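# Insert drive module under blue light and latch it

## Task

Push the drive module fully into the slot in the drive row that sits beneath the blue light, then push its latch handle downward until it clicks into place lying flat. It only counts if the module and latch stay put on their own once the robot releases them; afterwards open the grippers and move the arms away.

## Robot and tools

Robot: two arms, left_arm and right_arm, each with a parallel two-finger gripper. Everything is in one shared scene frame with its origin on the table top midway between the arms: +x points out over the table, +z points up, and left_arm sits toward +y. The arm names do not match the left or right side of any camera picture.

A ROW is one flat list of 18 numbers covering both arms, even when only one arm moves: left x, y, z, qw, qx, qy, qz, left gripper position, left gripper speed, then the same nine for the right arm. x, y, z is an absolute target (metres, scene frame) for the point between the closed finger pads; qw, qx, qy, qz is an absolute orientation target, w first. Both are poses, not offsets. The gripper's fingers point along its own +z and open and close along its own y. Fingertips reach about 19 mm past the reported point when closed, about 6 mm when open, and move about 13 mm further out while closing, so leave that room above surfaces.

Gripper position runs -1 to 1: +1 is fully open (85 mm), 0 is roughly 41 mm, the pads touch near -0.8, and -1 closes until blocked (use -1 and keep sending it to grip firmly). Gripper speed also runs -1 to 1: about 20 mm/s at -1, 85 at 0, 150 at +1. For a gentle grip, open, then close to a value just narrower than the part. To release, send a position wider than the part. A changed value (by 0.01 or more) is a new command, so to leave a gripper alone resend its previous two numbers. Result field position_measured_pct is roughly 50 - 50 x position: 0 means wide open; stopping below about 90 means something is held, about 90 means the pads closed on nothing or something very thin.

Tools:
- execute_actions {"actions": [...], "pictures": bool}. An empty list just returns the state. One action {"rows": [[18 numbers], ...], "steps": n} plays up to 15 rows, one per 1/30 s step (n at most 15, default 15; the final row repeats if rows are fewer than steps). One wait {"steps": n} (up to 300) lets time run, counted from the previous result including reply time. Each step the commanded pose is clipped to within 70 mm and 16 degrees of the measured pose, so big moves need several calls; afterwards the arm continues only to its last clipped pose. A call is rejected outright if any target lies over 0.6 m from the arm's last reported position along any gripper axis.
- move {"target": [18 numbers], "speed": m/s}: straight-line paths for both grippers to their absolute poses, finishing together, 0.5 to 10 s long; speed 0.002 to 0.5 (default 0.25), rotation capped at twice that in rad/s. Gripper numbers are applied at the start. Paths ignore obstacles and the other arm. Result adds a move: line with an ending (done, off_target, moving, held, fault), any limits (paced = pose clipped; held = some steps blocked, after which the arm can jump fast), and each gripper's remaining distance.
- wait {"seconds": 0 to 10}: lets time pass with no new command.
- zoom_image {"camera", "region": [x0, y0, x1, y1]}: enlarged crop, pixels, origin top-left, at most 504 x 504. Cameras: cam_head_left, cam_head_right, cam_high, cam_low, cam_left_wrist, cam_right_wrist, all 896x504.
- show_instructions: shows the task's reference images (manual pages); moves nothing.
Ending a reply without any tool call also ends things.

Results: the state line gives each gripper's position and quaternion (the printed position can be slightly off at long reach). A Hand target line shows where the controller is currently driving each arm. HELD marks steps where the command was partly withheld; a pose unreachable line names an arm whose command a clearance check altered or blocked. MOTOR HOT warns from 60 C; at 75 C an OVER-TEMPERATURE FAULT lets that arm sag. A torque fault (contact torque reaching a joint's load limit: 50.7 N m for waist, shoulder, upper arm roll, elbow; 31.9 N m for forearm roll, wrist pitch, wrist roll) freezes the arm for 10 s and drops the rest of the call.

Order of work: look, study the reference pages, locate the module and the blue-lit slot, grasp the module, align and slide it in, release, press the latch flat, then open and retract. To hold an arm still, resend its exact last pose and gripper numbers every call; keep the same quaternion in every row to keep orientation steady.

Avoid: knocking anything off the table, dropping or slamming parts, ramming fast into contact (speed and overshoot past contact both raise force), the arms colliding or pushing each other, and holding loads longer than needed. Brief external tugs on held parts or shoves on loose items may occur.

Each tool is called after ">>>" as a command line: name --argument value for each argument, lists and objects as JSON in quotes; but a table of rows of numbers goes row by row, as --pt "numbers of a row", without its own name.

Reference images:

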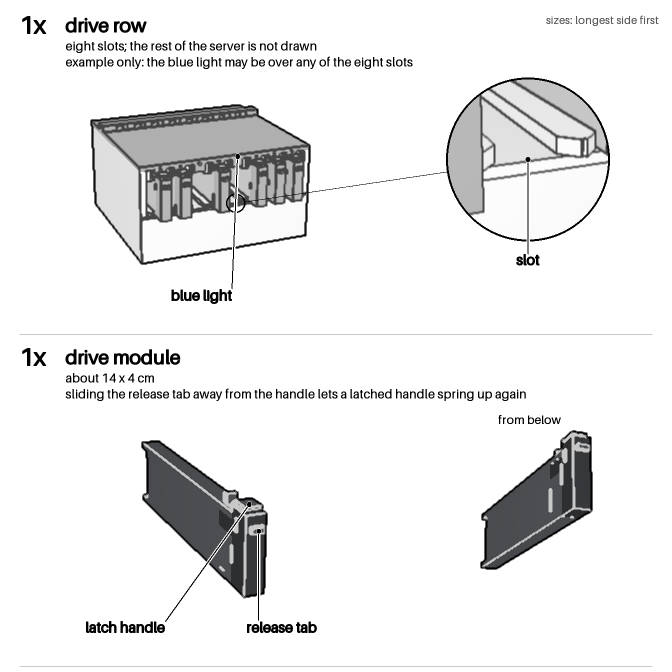

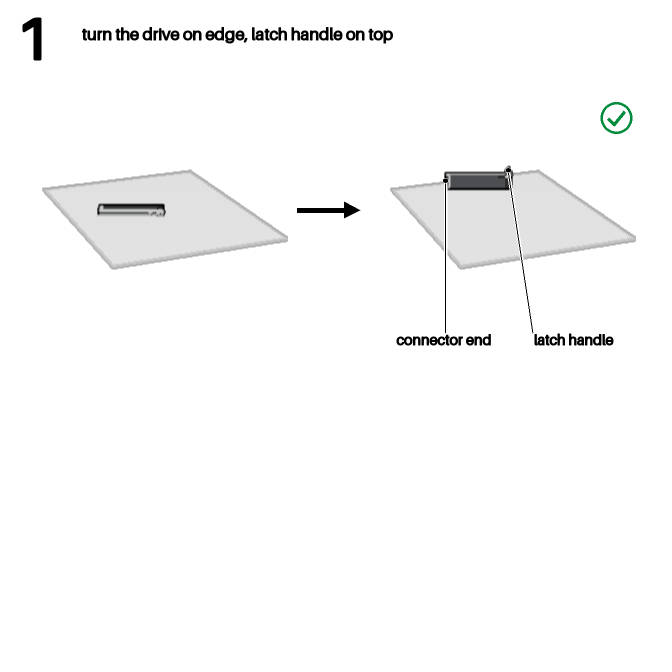

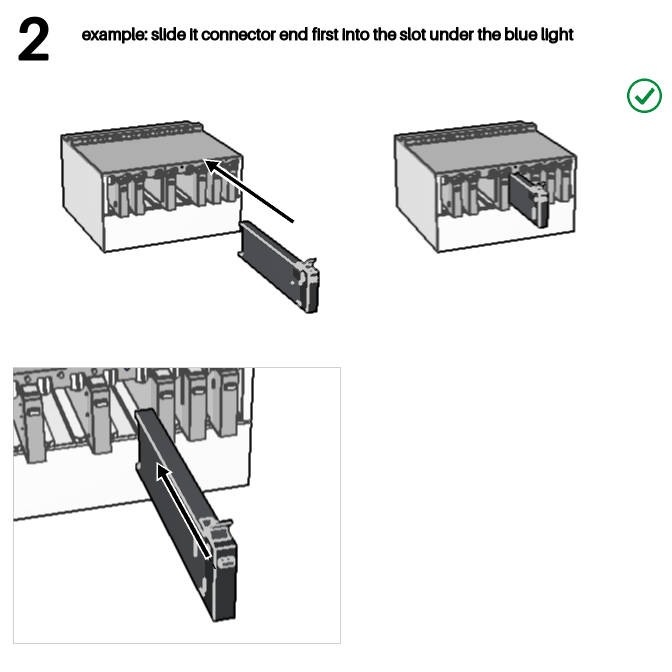

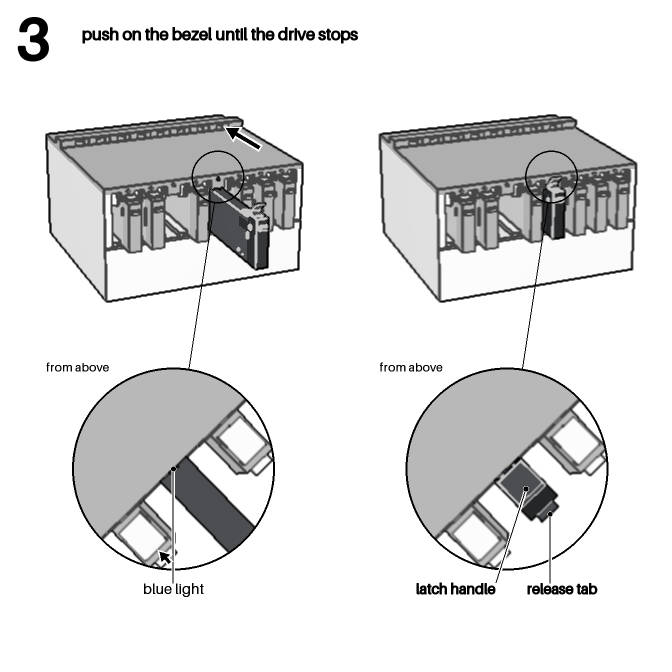

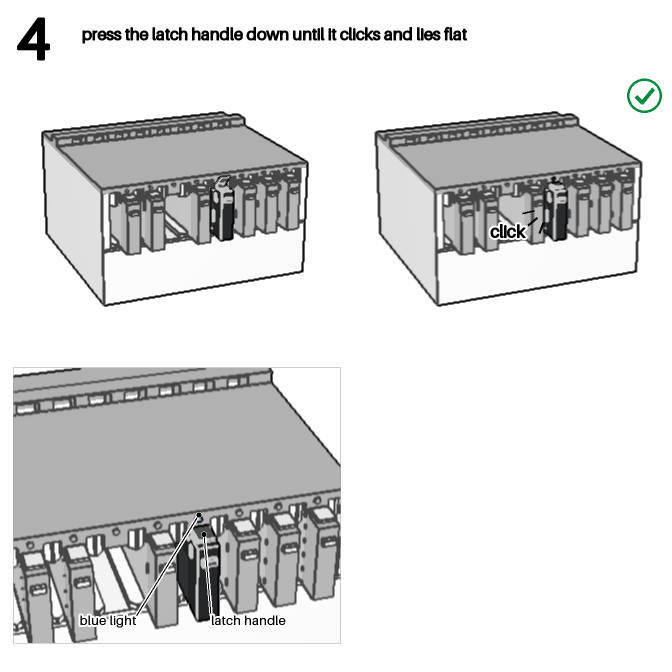

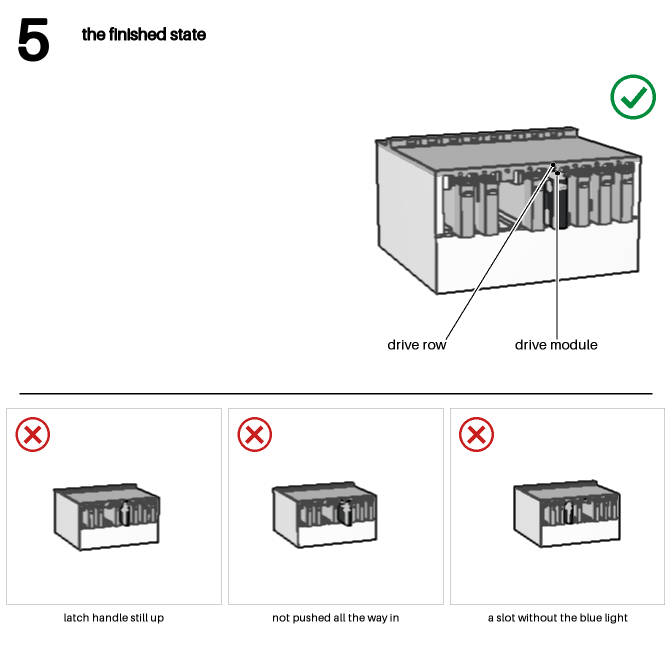

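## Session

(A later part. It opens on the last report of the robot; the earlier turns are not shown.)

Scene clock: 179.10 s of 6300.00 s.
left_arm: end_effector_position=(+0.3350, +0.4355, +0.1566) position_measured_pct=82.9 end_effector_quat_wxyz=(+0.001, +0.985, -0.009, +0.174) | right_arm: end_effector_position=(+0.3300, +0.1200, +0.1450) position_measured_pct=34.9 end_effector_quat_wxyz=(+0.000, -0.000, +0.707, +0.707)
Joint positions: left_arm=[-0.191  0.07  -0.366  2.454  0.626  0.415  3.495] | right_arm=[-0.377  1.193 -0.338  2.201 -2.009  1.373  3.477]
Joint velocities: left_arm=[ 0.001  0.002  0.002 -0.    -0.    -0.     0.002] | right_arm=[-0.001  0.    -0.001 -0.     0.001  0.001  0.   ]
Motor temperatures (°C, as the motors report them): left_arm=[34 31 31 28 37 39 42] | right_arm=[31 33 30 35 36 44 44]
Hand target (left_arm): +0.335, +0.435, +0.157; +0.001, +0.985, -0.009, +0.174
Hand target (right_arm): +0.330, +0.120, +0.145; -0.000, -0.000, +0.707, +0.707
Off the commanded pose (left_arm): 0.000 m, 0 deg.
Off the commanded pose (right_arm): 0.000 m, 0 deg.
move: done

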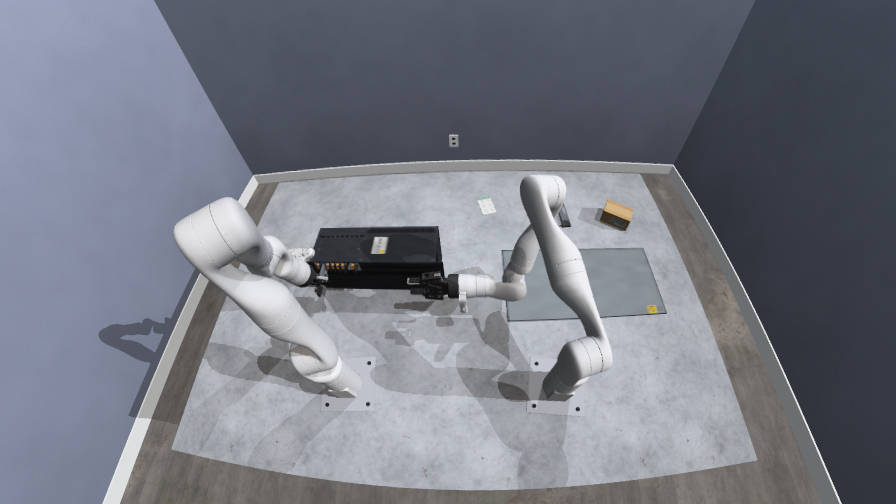

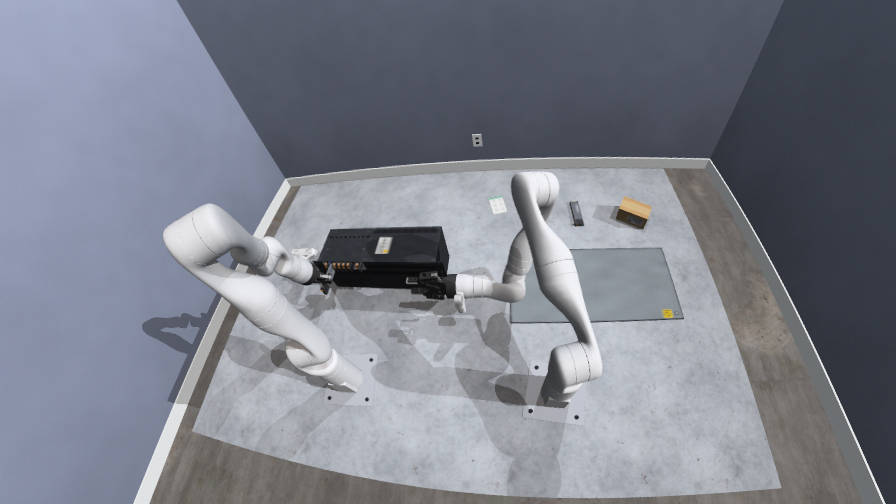

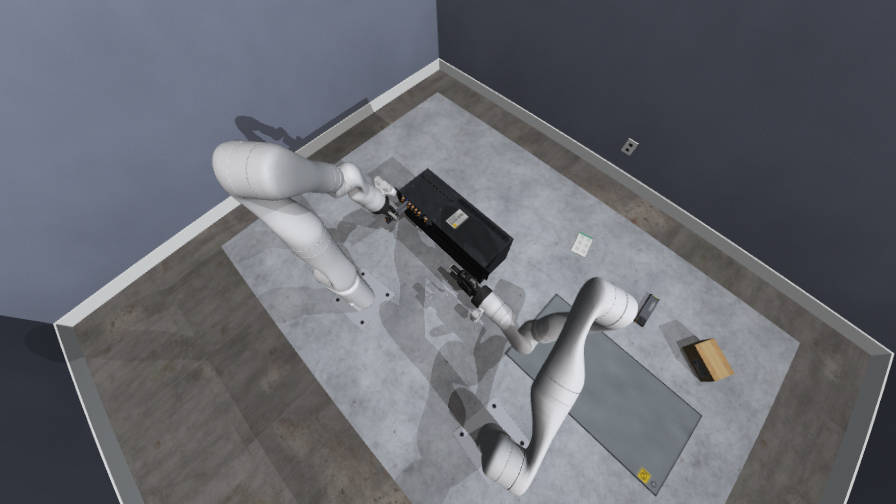

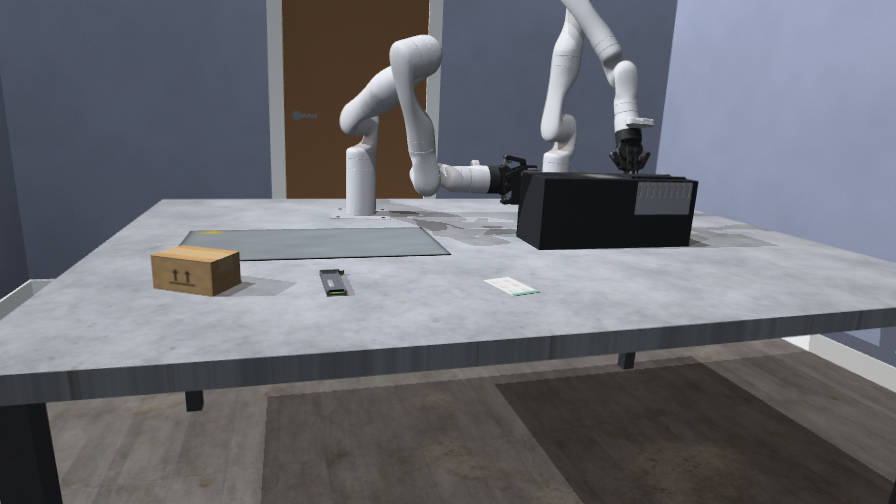

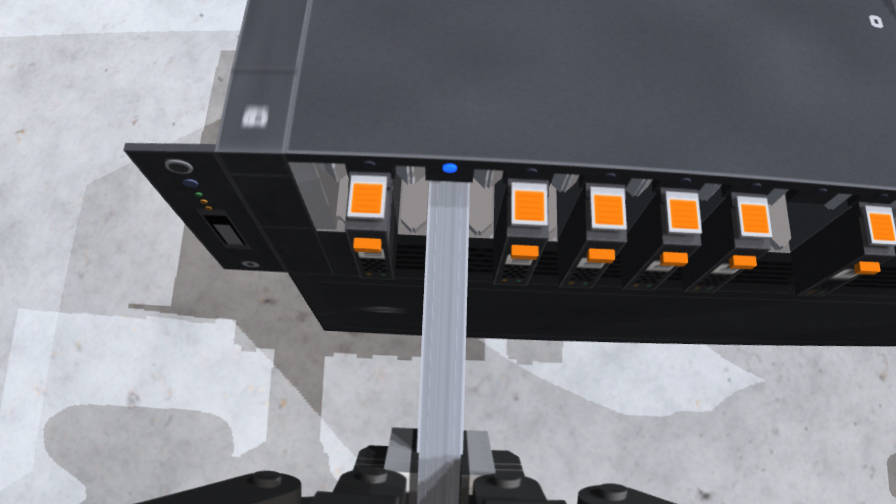

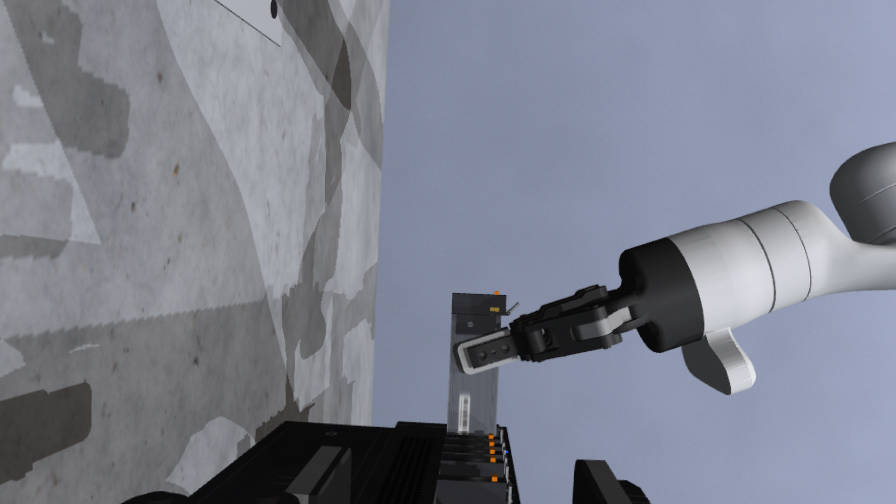

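>>> move --target '[0.368,0.4349,0.1565,0.0015,0.985,-0.0086,0.174,-1,-0.7,0.33,0.12,0.145,0,0,0.7071,0.7071,0.3,0]' --speed 0.02

>>> move --target '[0.368,0.4349,0.1565,0.0015,0.985,-0.0086,0.174,-0.3,0,0.33,0.12,0.145,0,0,0.7071,0.7071,0.3,0]'

>>> move --target '[0.3,0.436,0.1565,0.0015,0.985,-0.0086,0.174,-0.3,0,0.33,0.12,0.145,0,0,0.7071,0.7071,0.3,0]' --speed 0.06

>>> move --target '[0.3,0.436,0.1565,0.0015,0.985,-0.0086,0.174,-1,0,0.33,0.12,0.145,0,0,0.7071,0.7071,0.3,0]'

>>> move --target '[0.372,0.4348,0.1565,0.0015,0.985,-0.0086,0.174,-1,0,0.33,0.12,0.145,0,0,0.7071,0.7071,0.3,0]' --speed 0.02

Scene clock: 193.97 s of 6300.00 s.
left_arm: end_effector_position=(+0.3678, +0.4349, +0.1566) position_measured_pct=82.9 end_effector_quat_wxyz=(+0.002, +0.985, -0.008, +0.174) | right_arm: end_effector_position=(+0.3300, +0.1200, +0.1450) position_measured_pct=34.9 end_effector_quat_wxyz=(+0.000, -0.000, +0.707, +0.707)
Joint positions: left_arm=[-0.145  0.131 -0.339  2.38   0.622  0.412  3.577] | right_arm=[-0.377  1.193 -0.338  2.201 -2.009  1.373  3.477]
Joint velocities: left_arm=[ 0.002  0.002  0.002 -0.002 -0.002  0.001  0.004] | right_arm=[-0.     0.001 -0.    -0.    -0.001 -0.    -0.   ]
Motor temperatures (°C, as the motors report them): left_arm=[34 31 31 28 37 39 42] | right_arm=[31 33 30 35 36 44 44]
Hand target (left_arm): +0.368, +0.435, +0.157; +0.001, +0.985, -0.009, +0.174
Hand target (right_arm): +0.330, +0.120, +0.145; -0.000, -0.000, +0.707, +0.707
Off the commanded pose (left_arm): 0.000 m, 0 deg.
Off the commanded pose (right_arm): 0.000 m, 0 deg.
After step 90, 10.00 s passed at rest.
move: done

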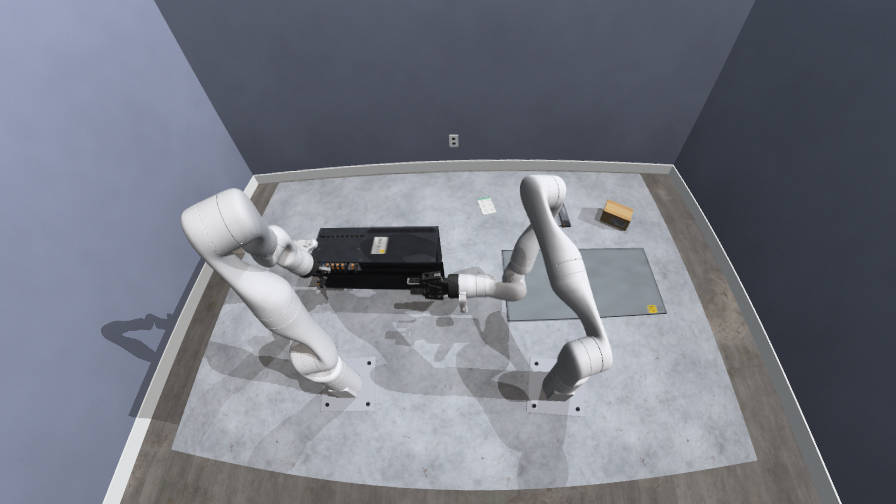

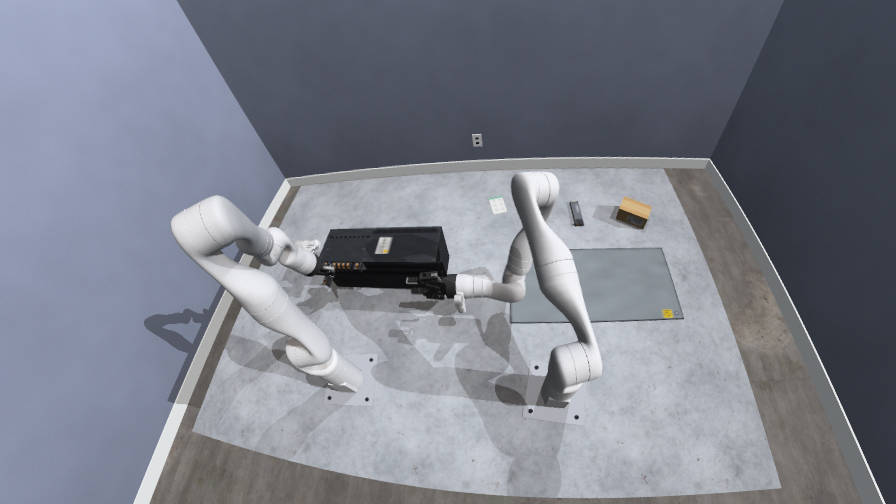

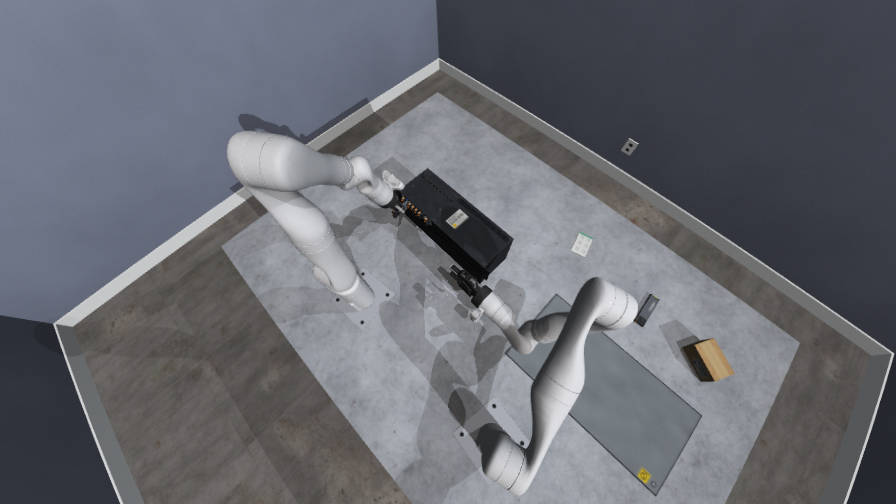

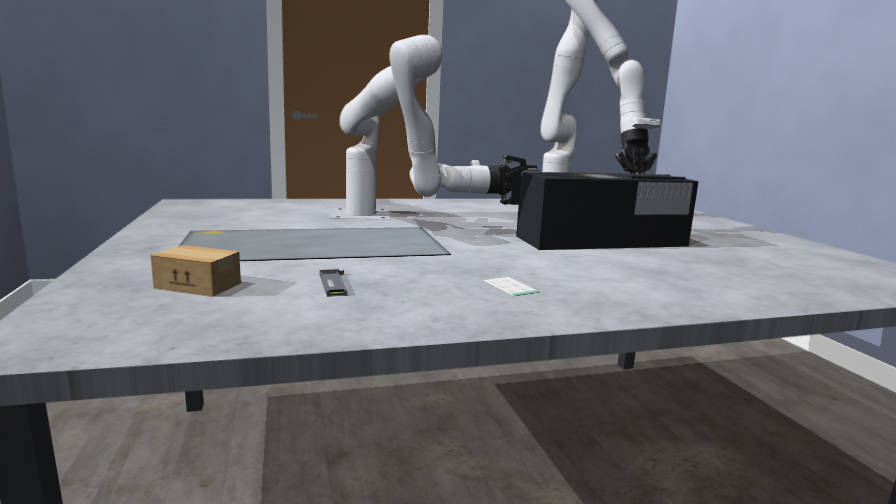

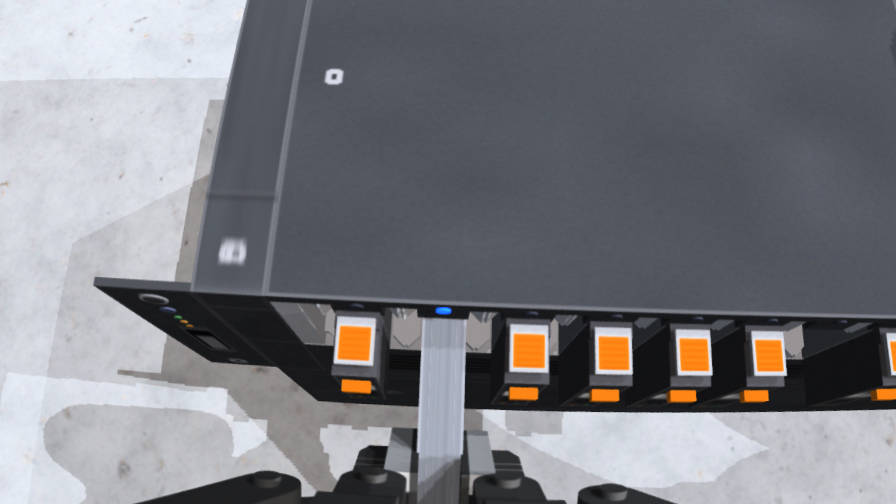

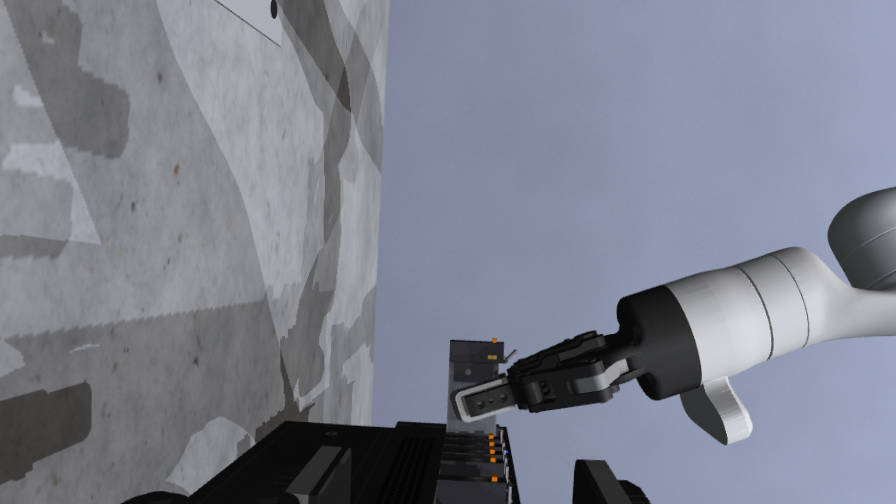

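Scene clock: 194.67 s of 6300.00 s.
left_arm: end_effector_position=(+0.3680, +0.4349, +0.1565) position_measured_pct=65.1 end_effector_quat_wxyz=(+0.001, +0.985, -0.009, +0.174) | right_arm: end_effector_position=(+0.3300, +0.1200, +0.1450) position_measured_pct=34.9 end_effector_quat_wxyz=(+0.000, -0.000, +0.707, +0.707)
Joint positions: left_arm=[-0.146  0.132 -0.339  2.38   0.622  0.412  3.576] | right_arm=[-0.377  1.193 -0.338  2.201 -2.009  1.373  3.477]
Joint velocities: left_arm=[ 0.    -0.    -0.001 -0.001  0.     0.    -0.   ] | right_arm=[-0.     0.     0.001 -0.    -0.     0.    -0.   ]
Motor temperatures (°C, as the motors report them): left_arm=[34 31 31 28 37 39 42] | right_arm=[31 33 30 35 36 44 44]
Hand target (left_arm): +0.368, +0.435, +0.157; +0.001, +0.985, -0.009, +0.174
Hand target (right_arm): +0.330, +0.120, +0.145; -0.000, -0.000, +0.707, +0.707
Off the commanded pose (left_arm): 0.000 m, 0 deg.
Off the commanded pose (right_arm): 0.000 m, 0 deg.
move: done

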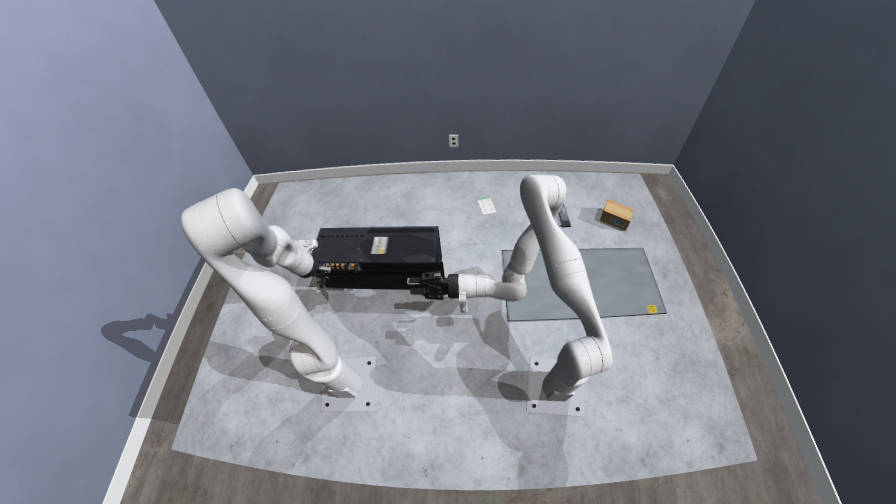

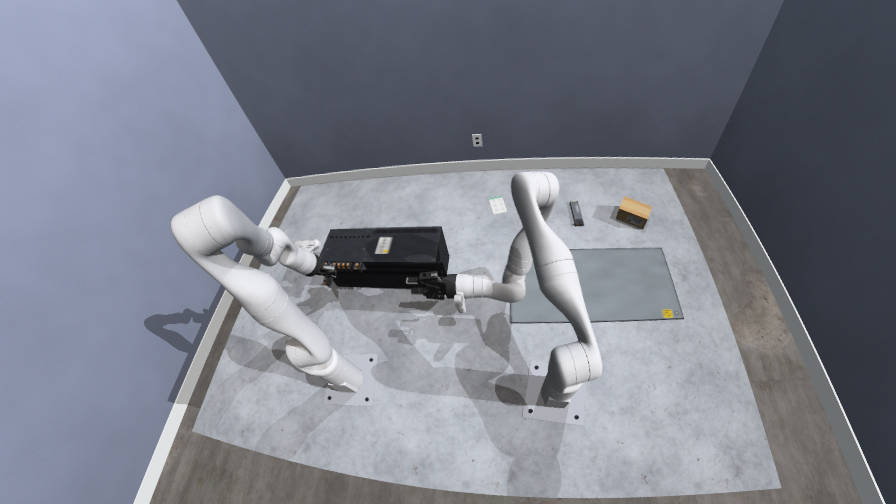

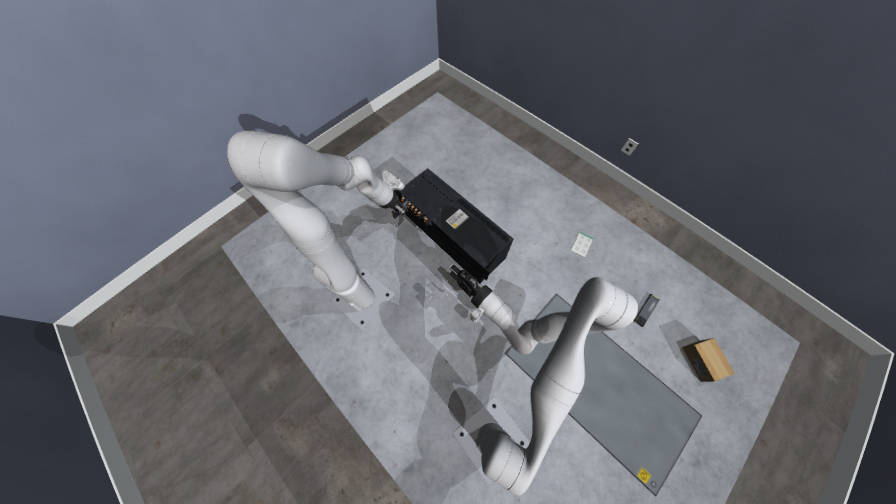

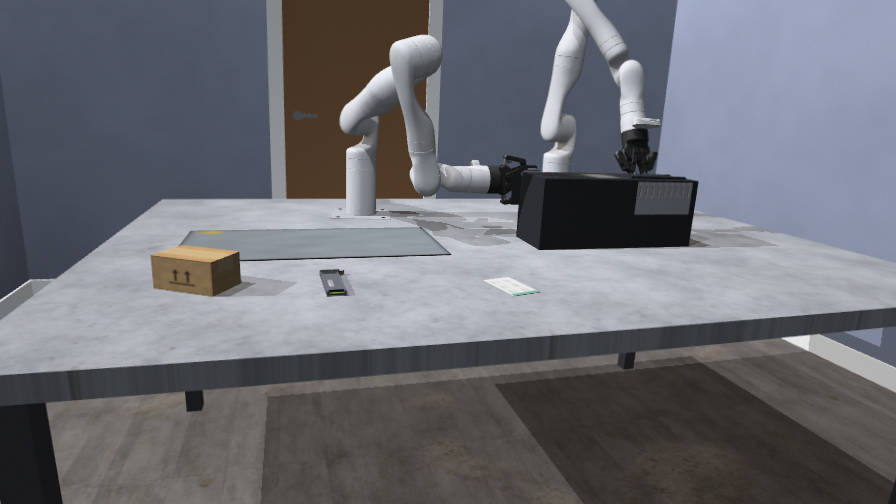

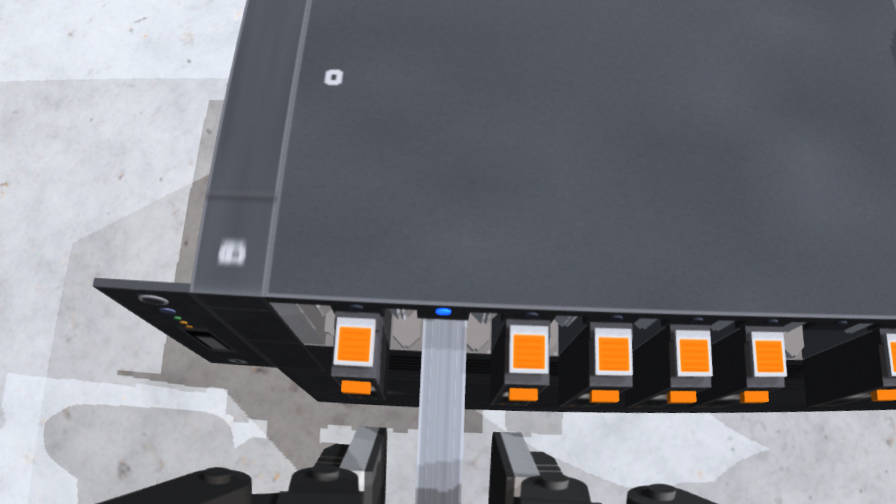

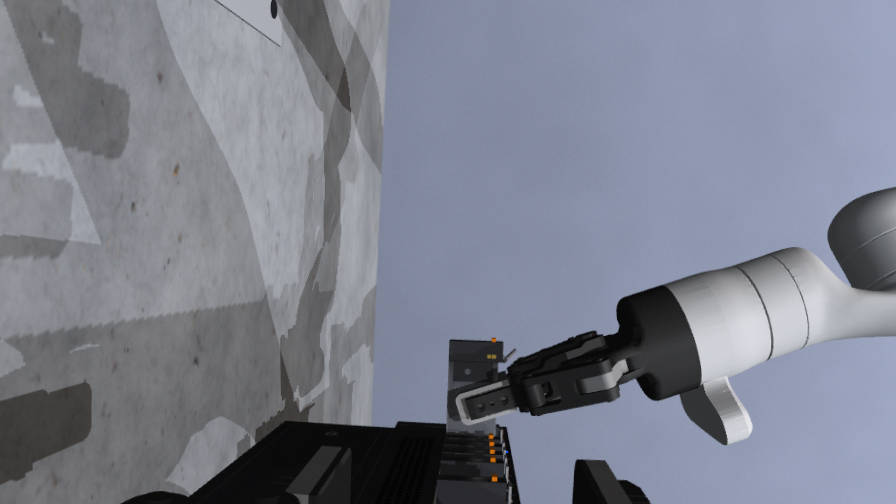

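Scene clock: 196.10 s of 6300.00 s.
left_arm: end_effector_position=(+0.3001, +0.4359, +0.1562) position_measured_pct=65.1 end_effector_quat_wxyz=(+0.002, +0.985, -0.009, +0.174) | right_arm: end_effector_position=(+0.3300, +0.1200, +0.1450) position_measured_pct=34.9 end_effector_quat_wxyz=(+0.000, -0.000, +0.707, +0.707)
Joint positions: left_arm=[-0.242  0.004 -0.412  2.525  0.613  0.429  3.406] | right_arm=[-0.377  1.193 -0.338  2.201 -2.009  1.373  3.477]
Joint velocities: left_arm=[-0.002 -0.006 -0.006  0.    -0.     0.001 -0.003] | right_arm=[-0.    -0.001 -0.001  0.     0.     0.     0.   ]
Motor temperatures (°C, as the motors report them): left_arm=[34 31 31 28 37 39 42] | right_arm=[31 33 30 35 36 44 44]
Hand target (left_arm): +0.300, +0.436, +0.156; +0.002, +0.985, -0.009, +0.174
Hand target (right_arm): +0.330, +0.120, +0.145; -0.000, -0.000, +0.707, +0.707
Off the commanded pose (left_arm): 0.000 m, 0 deg.
Off the commanded pose (right_arm): 0.000 m, 0 deg.
move: done

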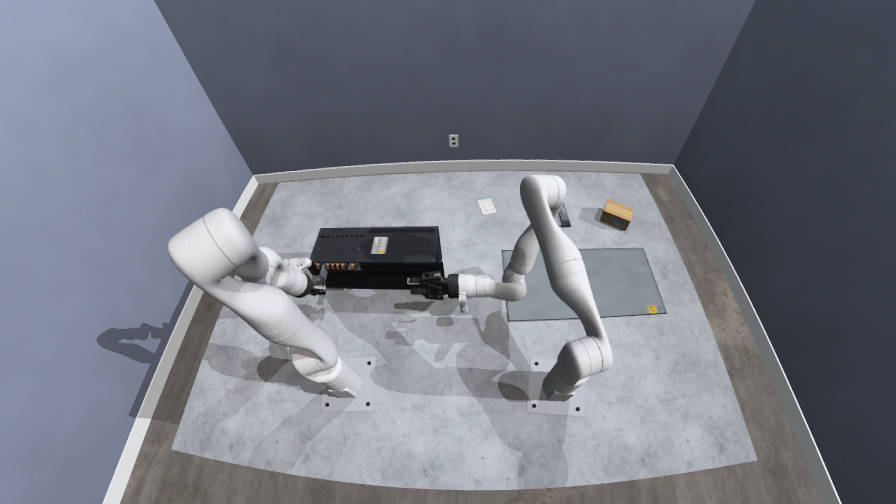

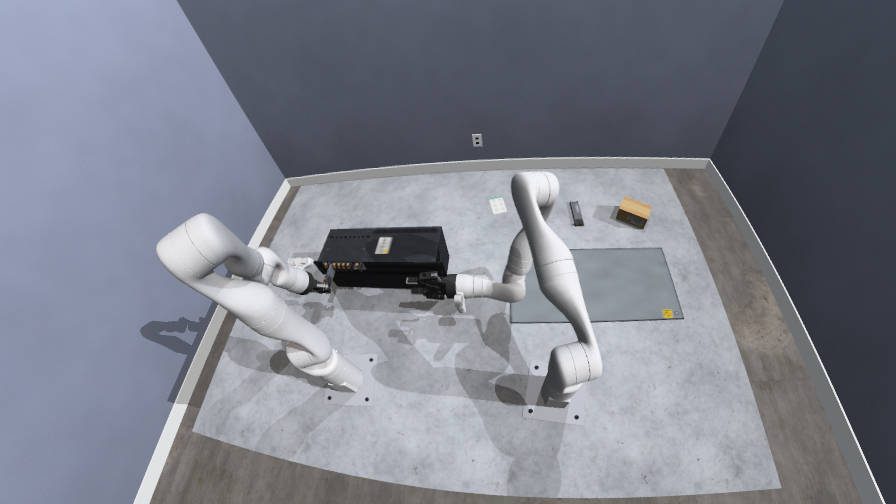

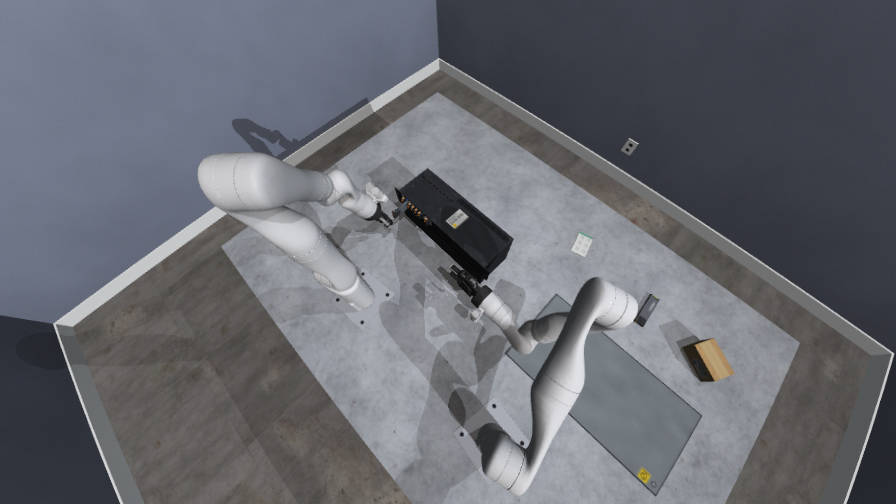

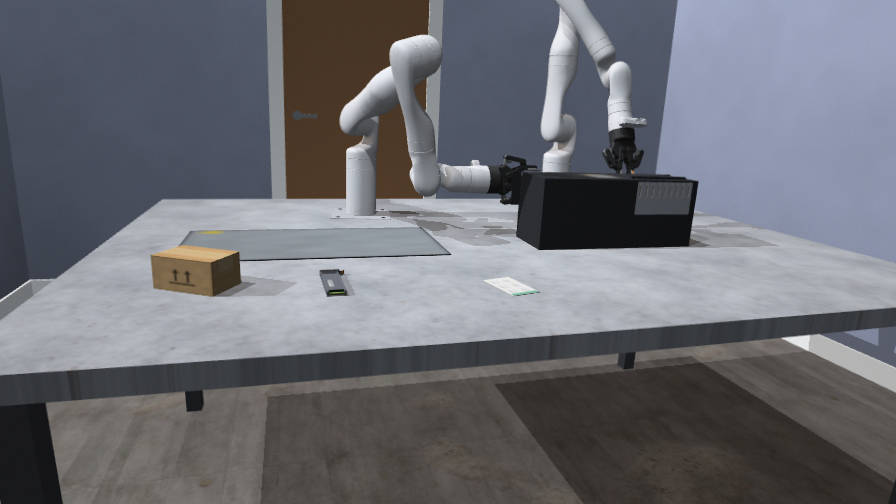

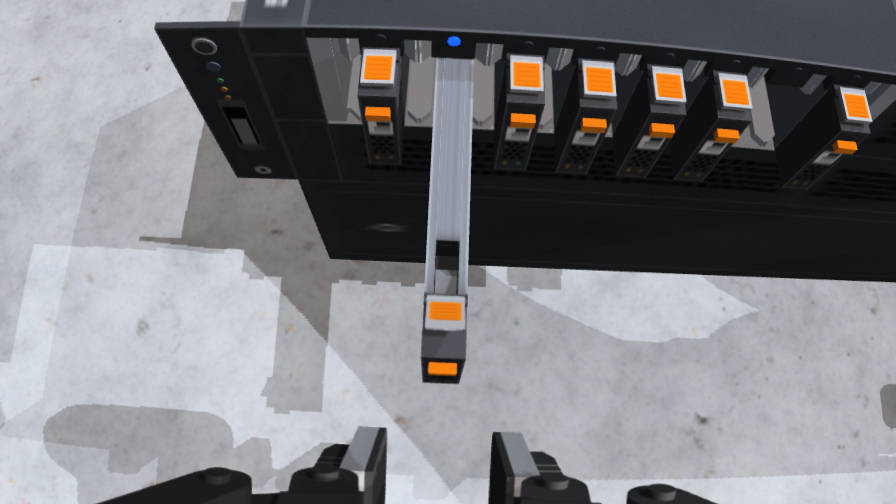

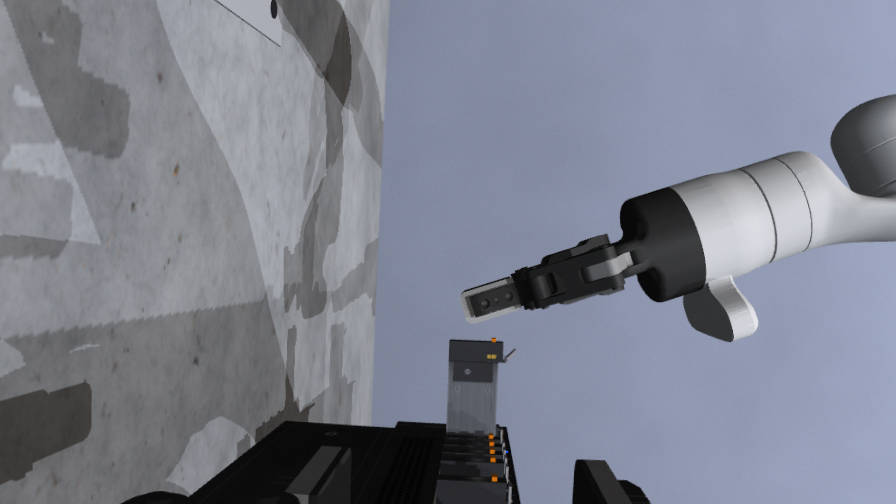

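Scene clock: 196.80 s of 6300.00 s.
left_arm: end_effector_position=(+0.3000, +0.4360, +0.1565) position_measured_pct=91.7 end_effector_quat_wxyz=(+0.002, +0.985, -0.009, +0.174) | right_arm: end_effector_position=(+0.3300, +0.1200, +0.1450) position_measured_pct=34.9 end_effector_quat_wxyz=(+0.000, -0.000, +0.707, +0.707)
Joint positions: left_arm=[-0.242  0.002 -0.412  2.524  0.611  0.429  3.408] | right_arm=[-0.377  1.193 -0.338  2.201 -2.009  1.373  3.477]
Joint velocities: left_arm=[ 0.001 -0.     0.001  0.001  0.001 -0.     0.   ] | right_arm=[-0.001 -0.002 -0.001 -0.     0.001 -0.     0.   ]
Motor temperatures (°C, as the motors report them): left_arm=[34 31 31 28 37 39 42] | right_arm=[31 33 30 35 36 44 44]
Hand target (left_arm): +0.300, +0.436, +0.156; +0.001, +0.985, -0.009, +0.174
Hand target (right_arm): +0.330, +0.120, +0.145; -0.000, -0.000, +0.707, +0.707
Off the commanded pose (left_arm): 0.000 m, 0 deg.
Off the commanded pose (right_arm): 0.000 m, 0 deg.
move: done

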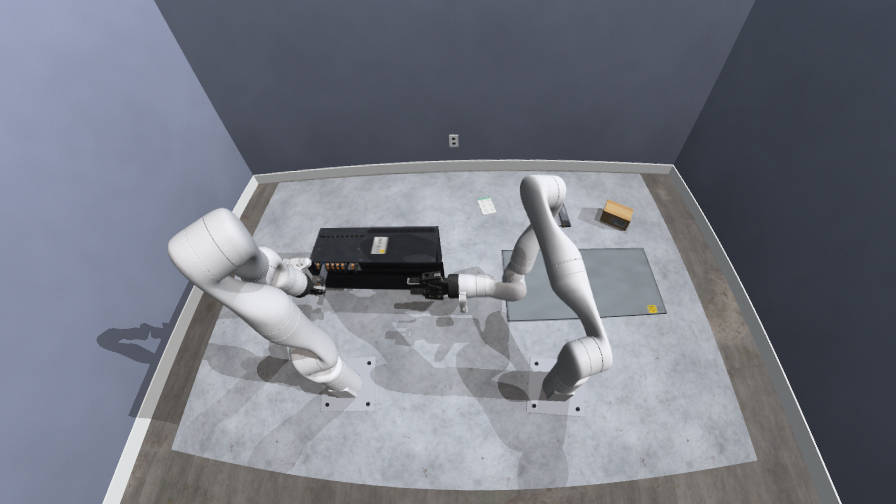

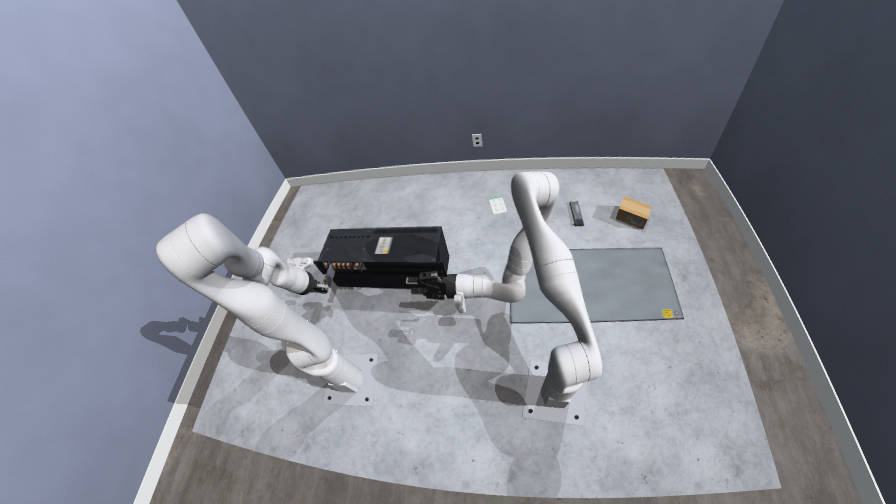

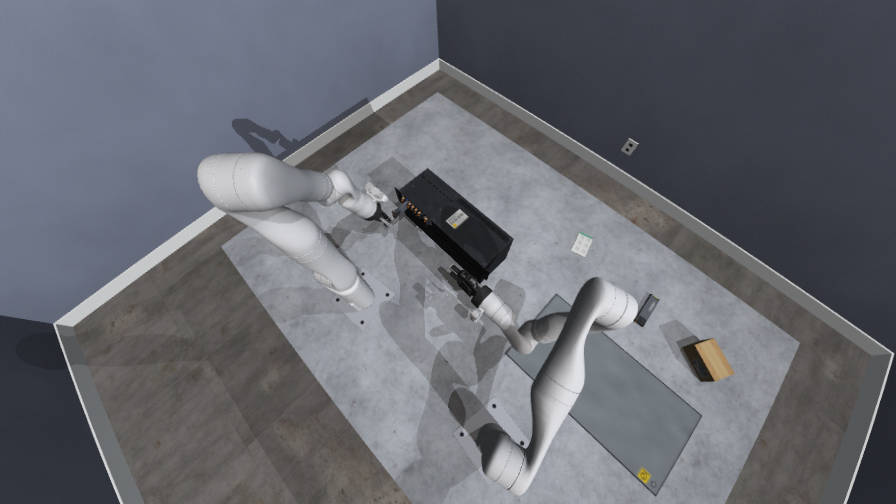

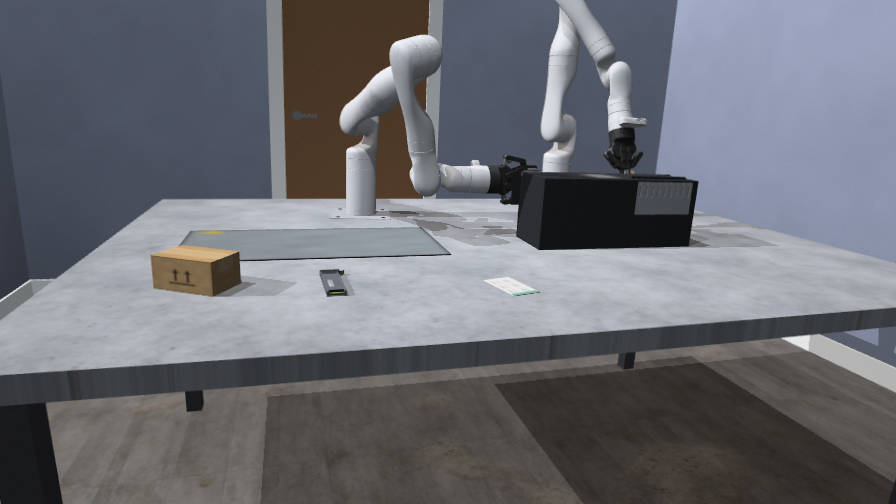

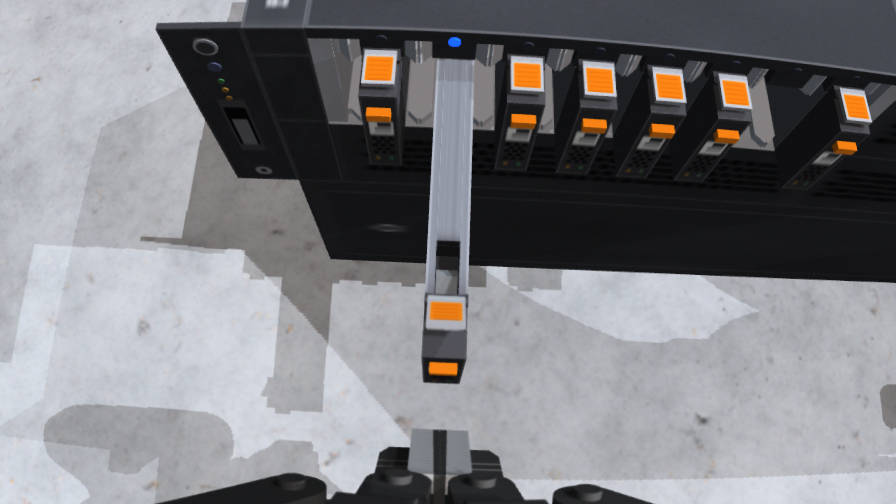

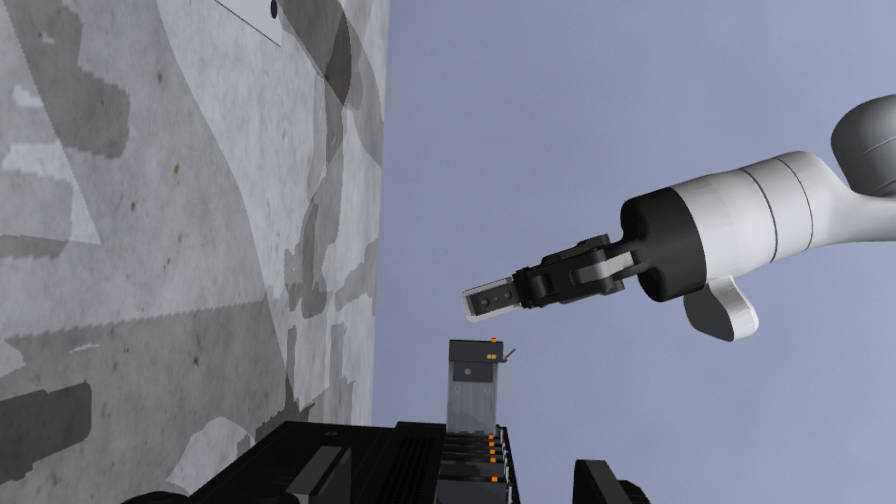

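Scene clock: 200.63 s of 6300.00 s.
left_arm: end_effector_position=(+0.3688, +0.4343, +0.1553) position_measured_pct=91.7 end_effector_quat_wxyz=(+0.003, +0.985, -0.007, +0.171) | right_arm: end_effector_position=(+0.3300, +0.1200, +0.1450) position_measured_pct=34.9 end_effector_quat_wxyz=(+0.000, -0.000, +0.707, +0.707)
Joint positions: left_arm=[-0.141  0.139 -0.34   2.375  0.617  0.415  3.588] | right_arm=[-0.377  1.193 -0.338  2.201 -2.009  1.373  3.477]
Joint velocities: left_arm=[ 0.002  0.003 -0.    -0.001 -0.003  0.     0.003] | right_arm=[ 0.001  0.001  0.    -0.     0.001  0.    -0.001]
Motor temperatures (°C, as the motors report them): left_arm=[34 31 31 28 37 39 42] | right_arm=[31 33 30 35 36 44 44]
Hand target (left_arm): +0.372, +0.435, +0.157; +0.001, +0.985, -0.009, +0.174
Hand target (right_arm): +0.330, +0.120, +0.145; -0.000, -0.000, +0.707, +0.707
Off the commanded pose (left_arm): 0.003 m, 0 deg.
Off the commanded pose (right_arm): 0.000 m, 0 deg.
move: done

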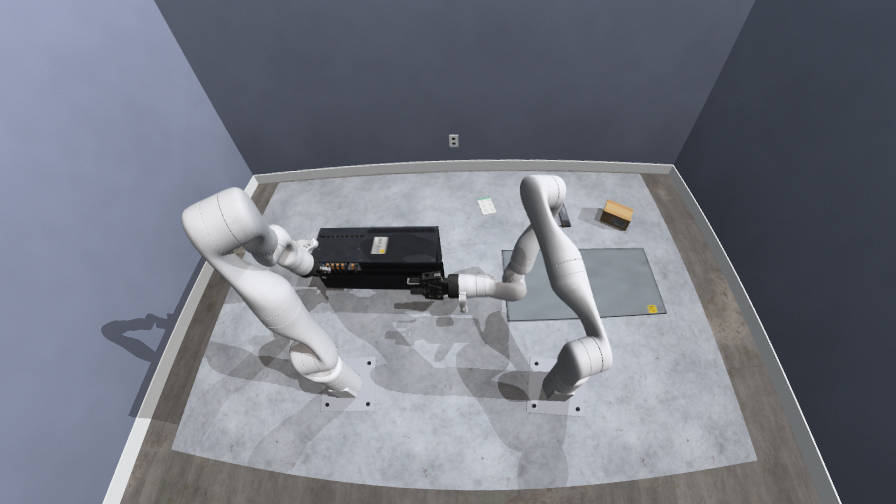

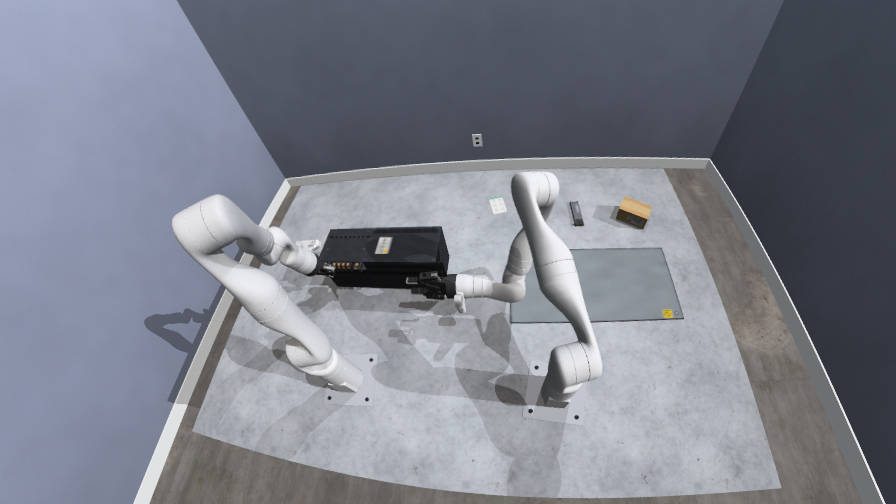

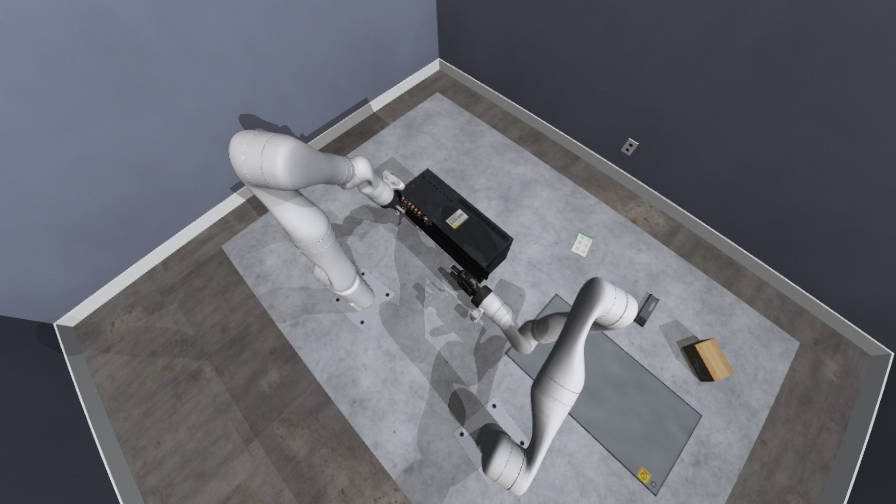

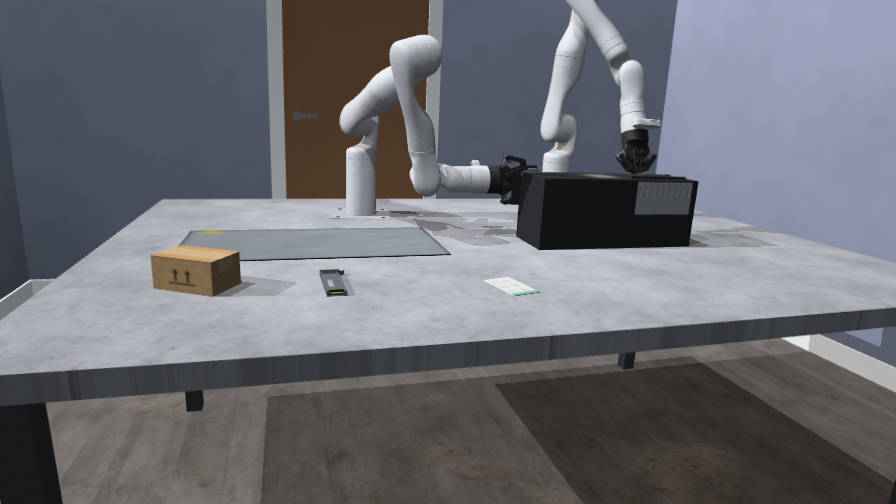

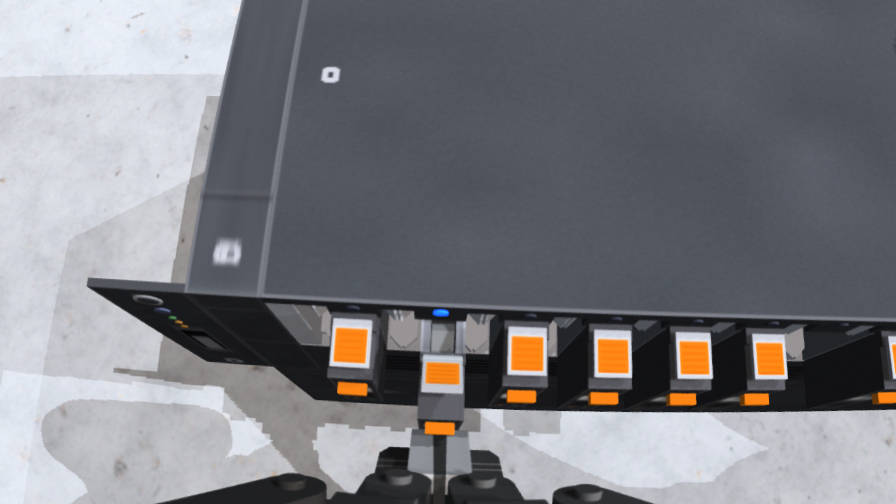

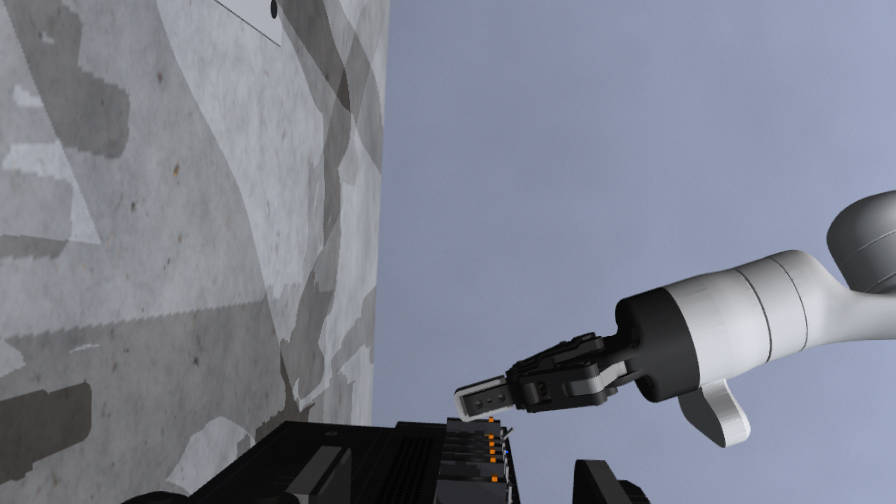

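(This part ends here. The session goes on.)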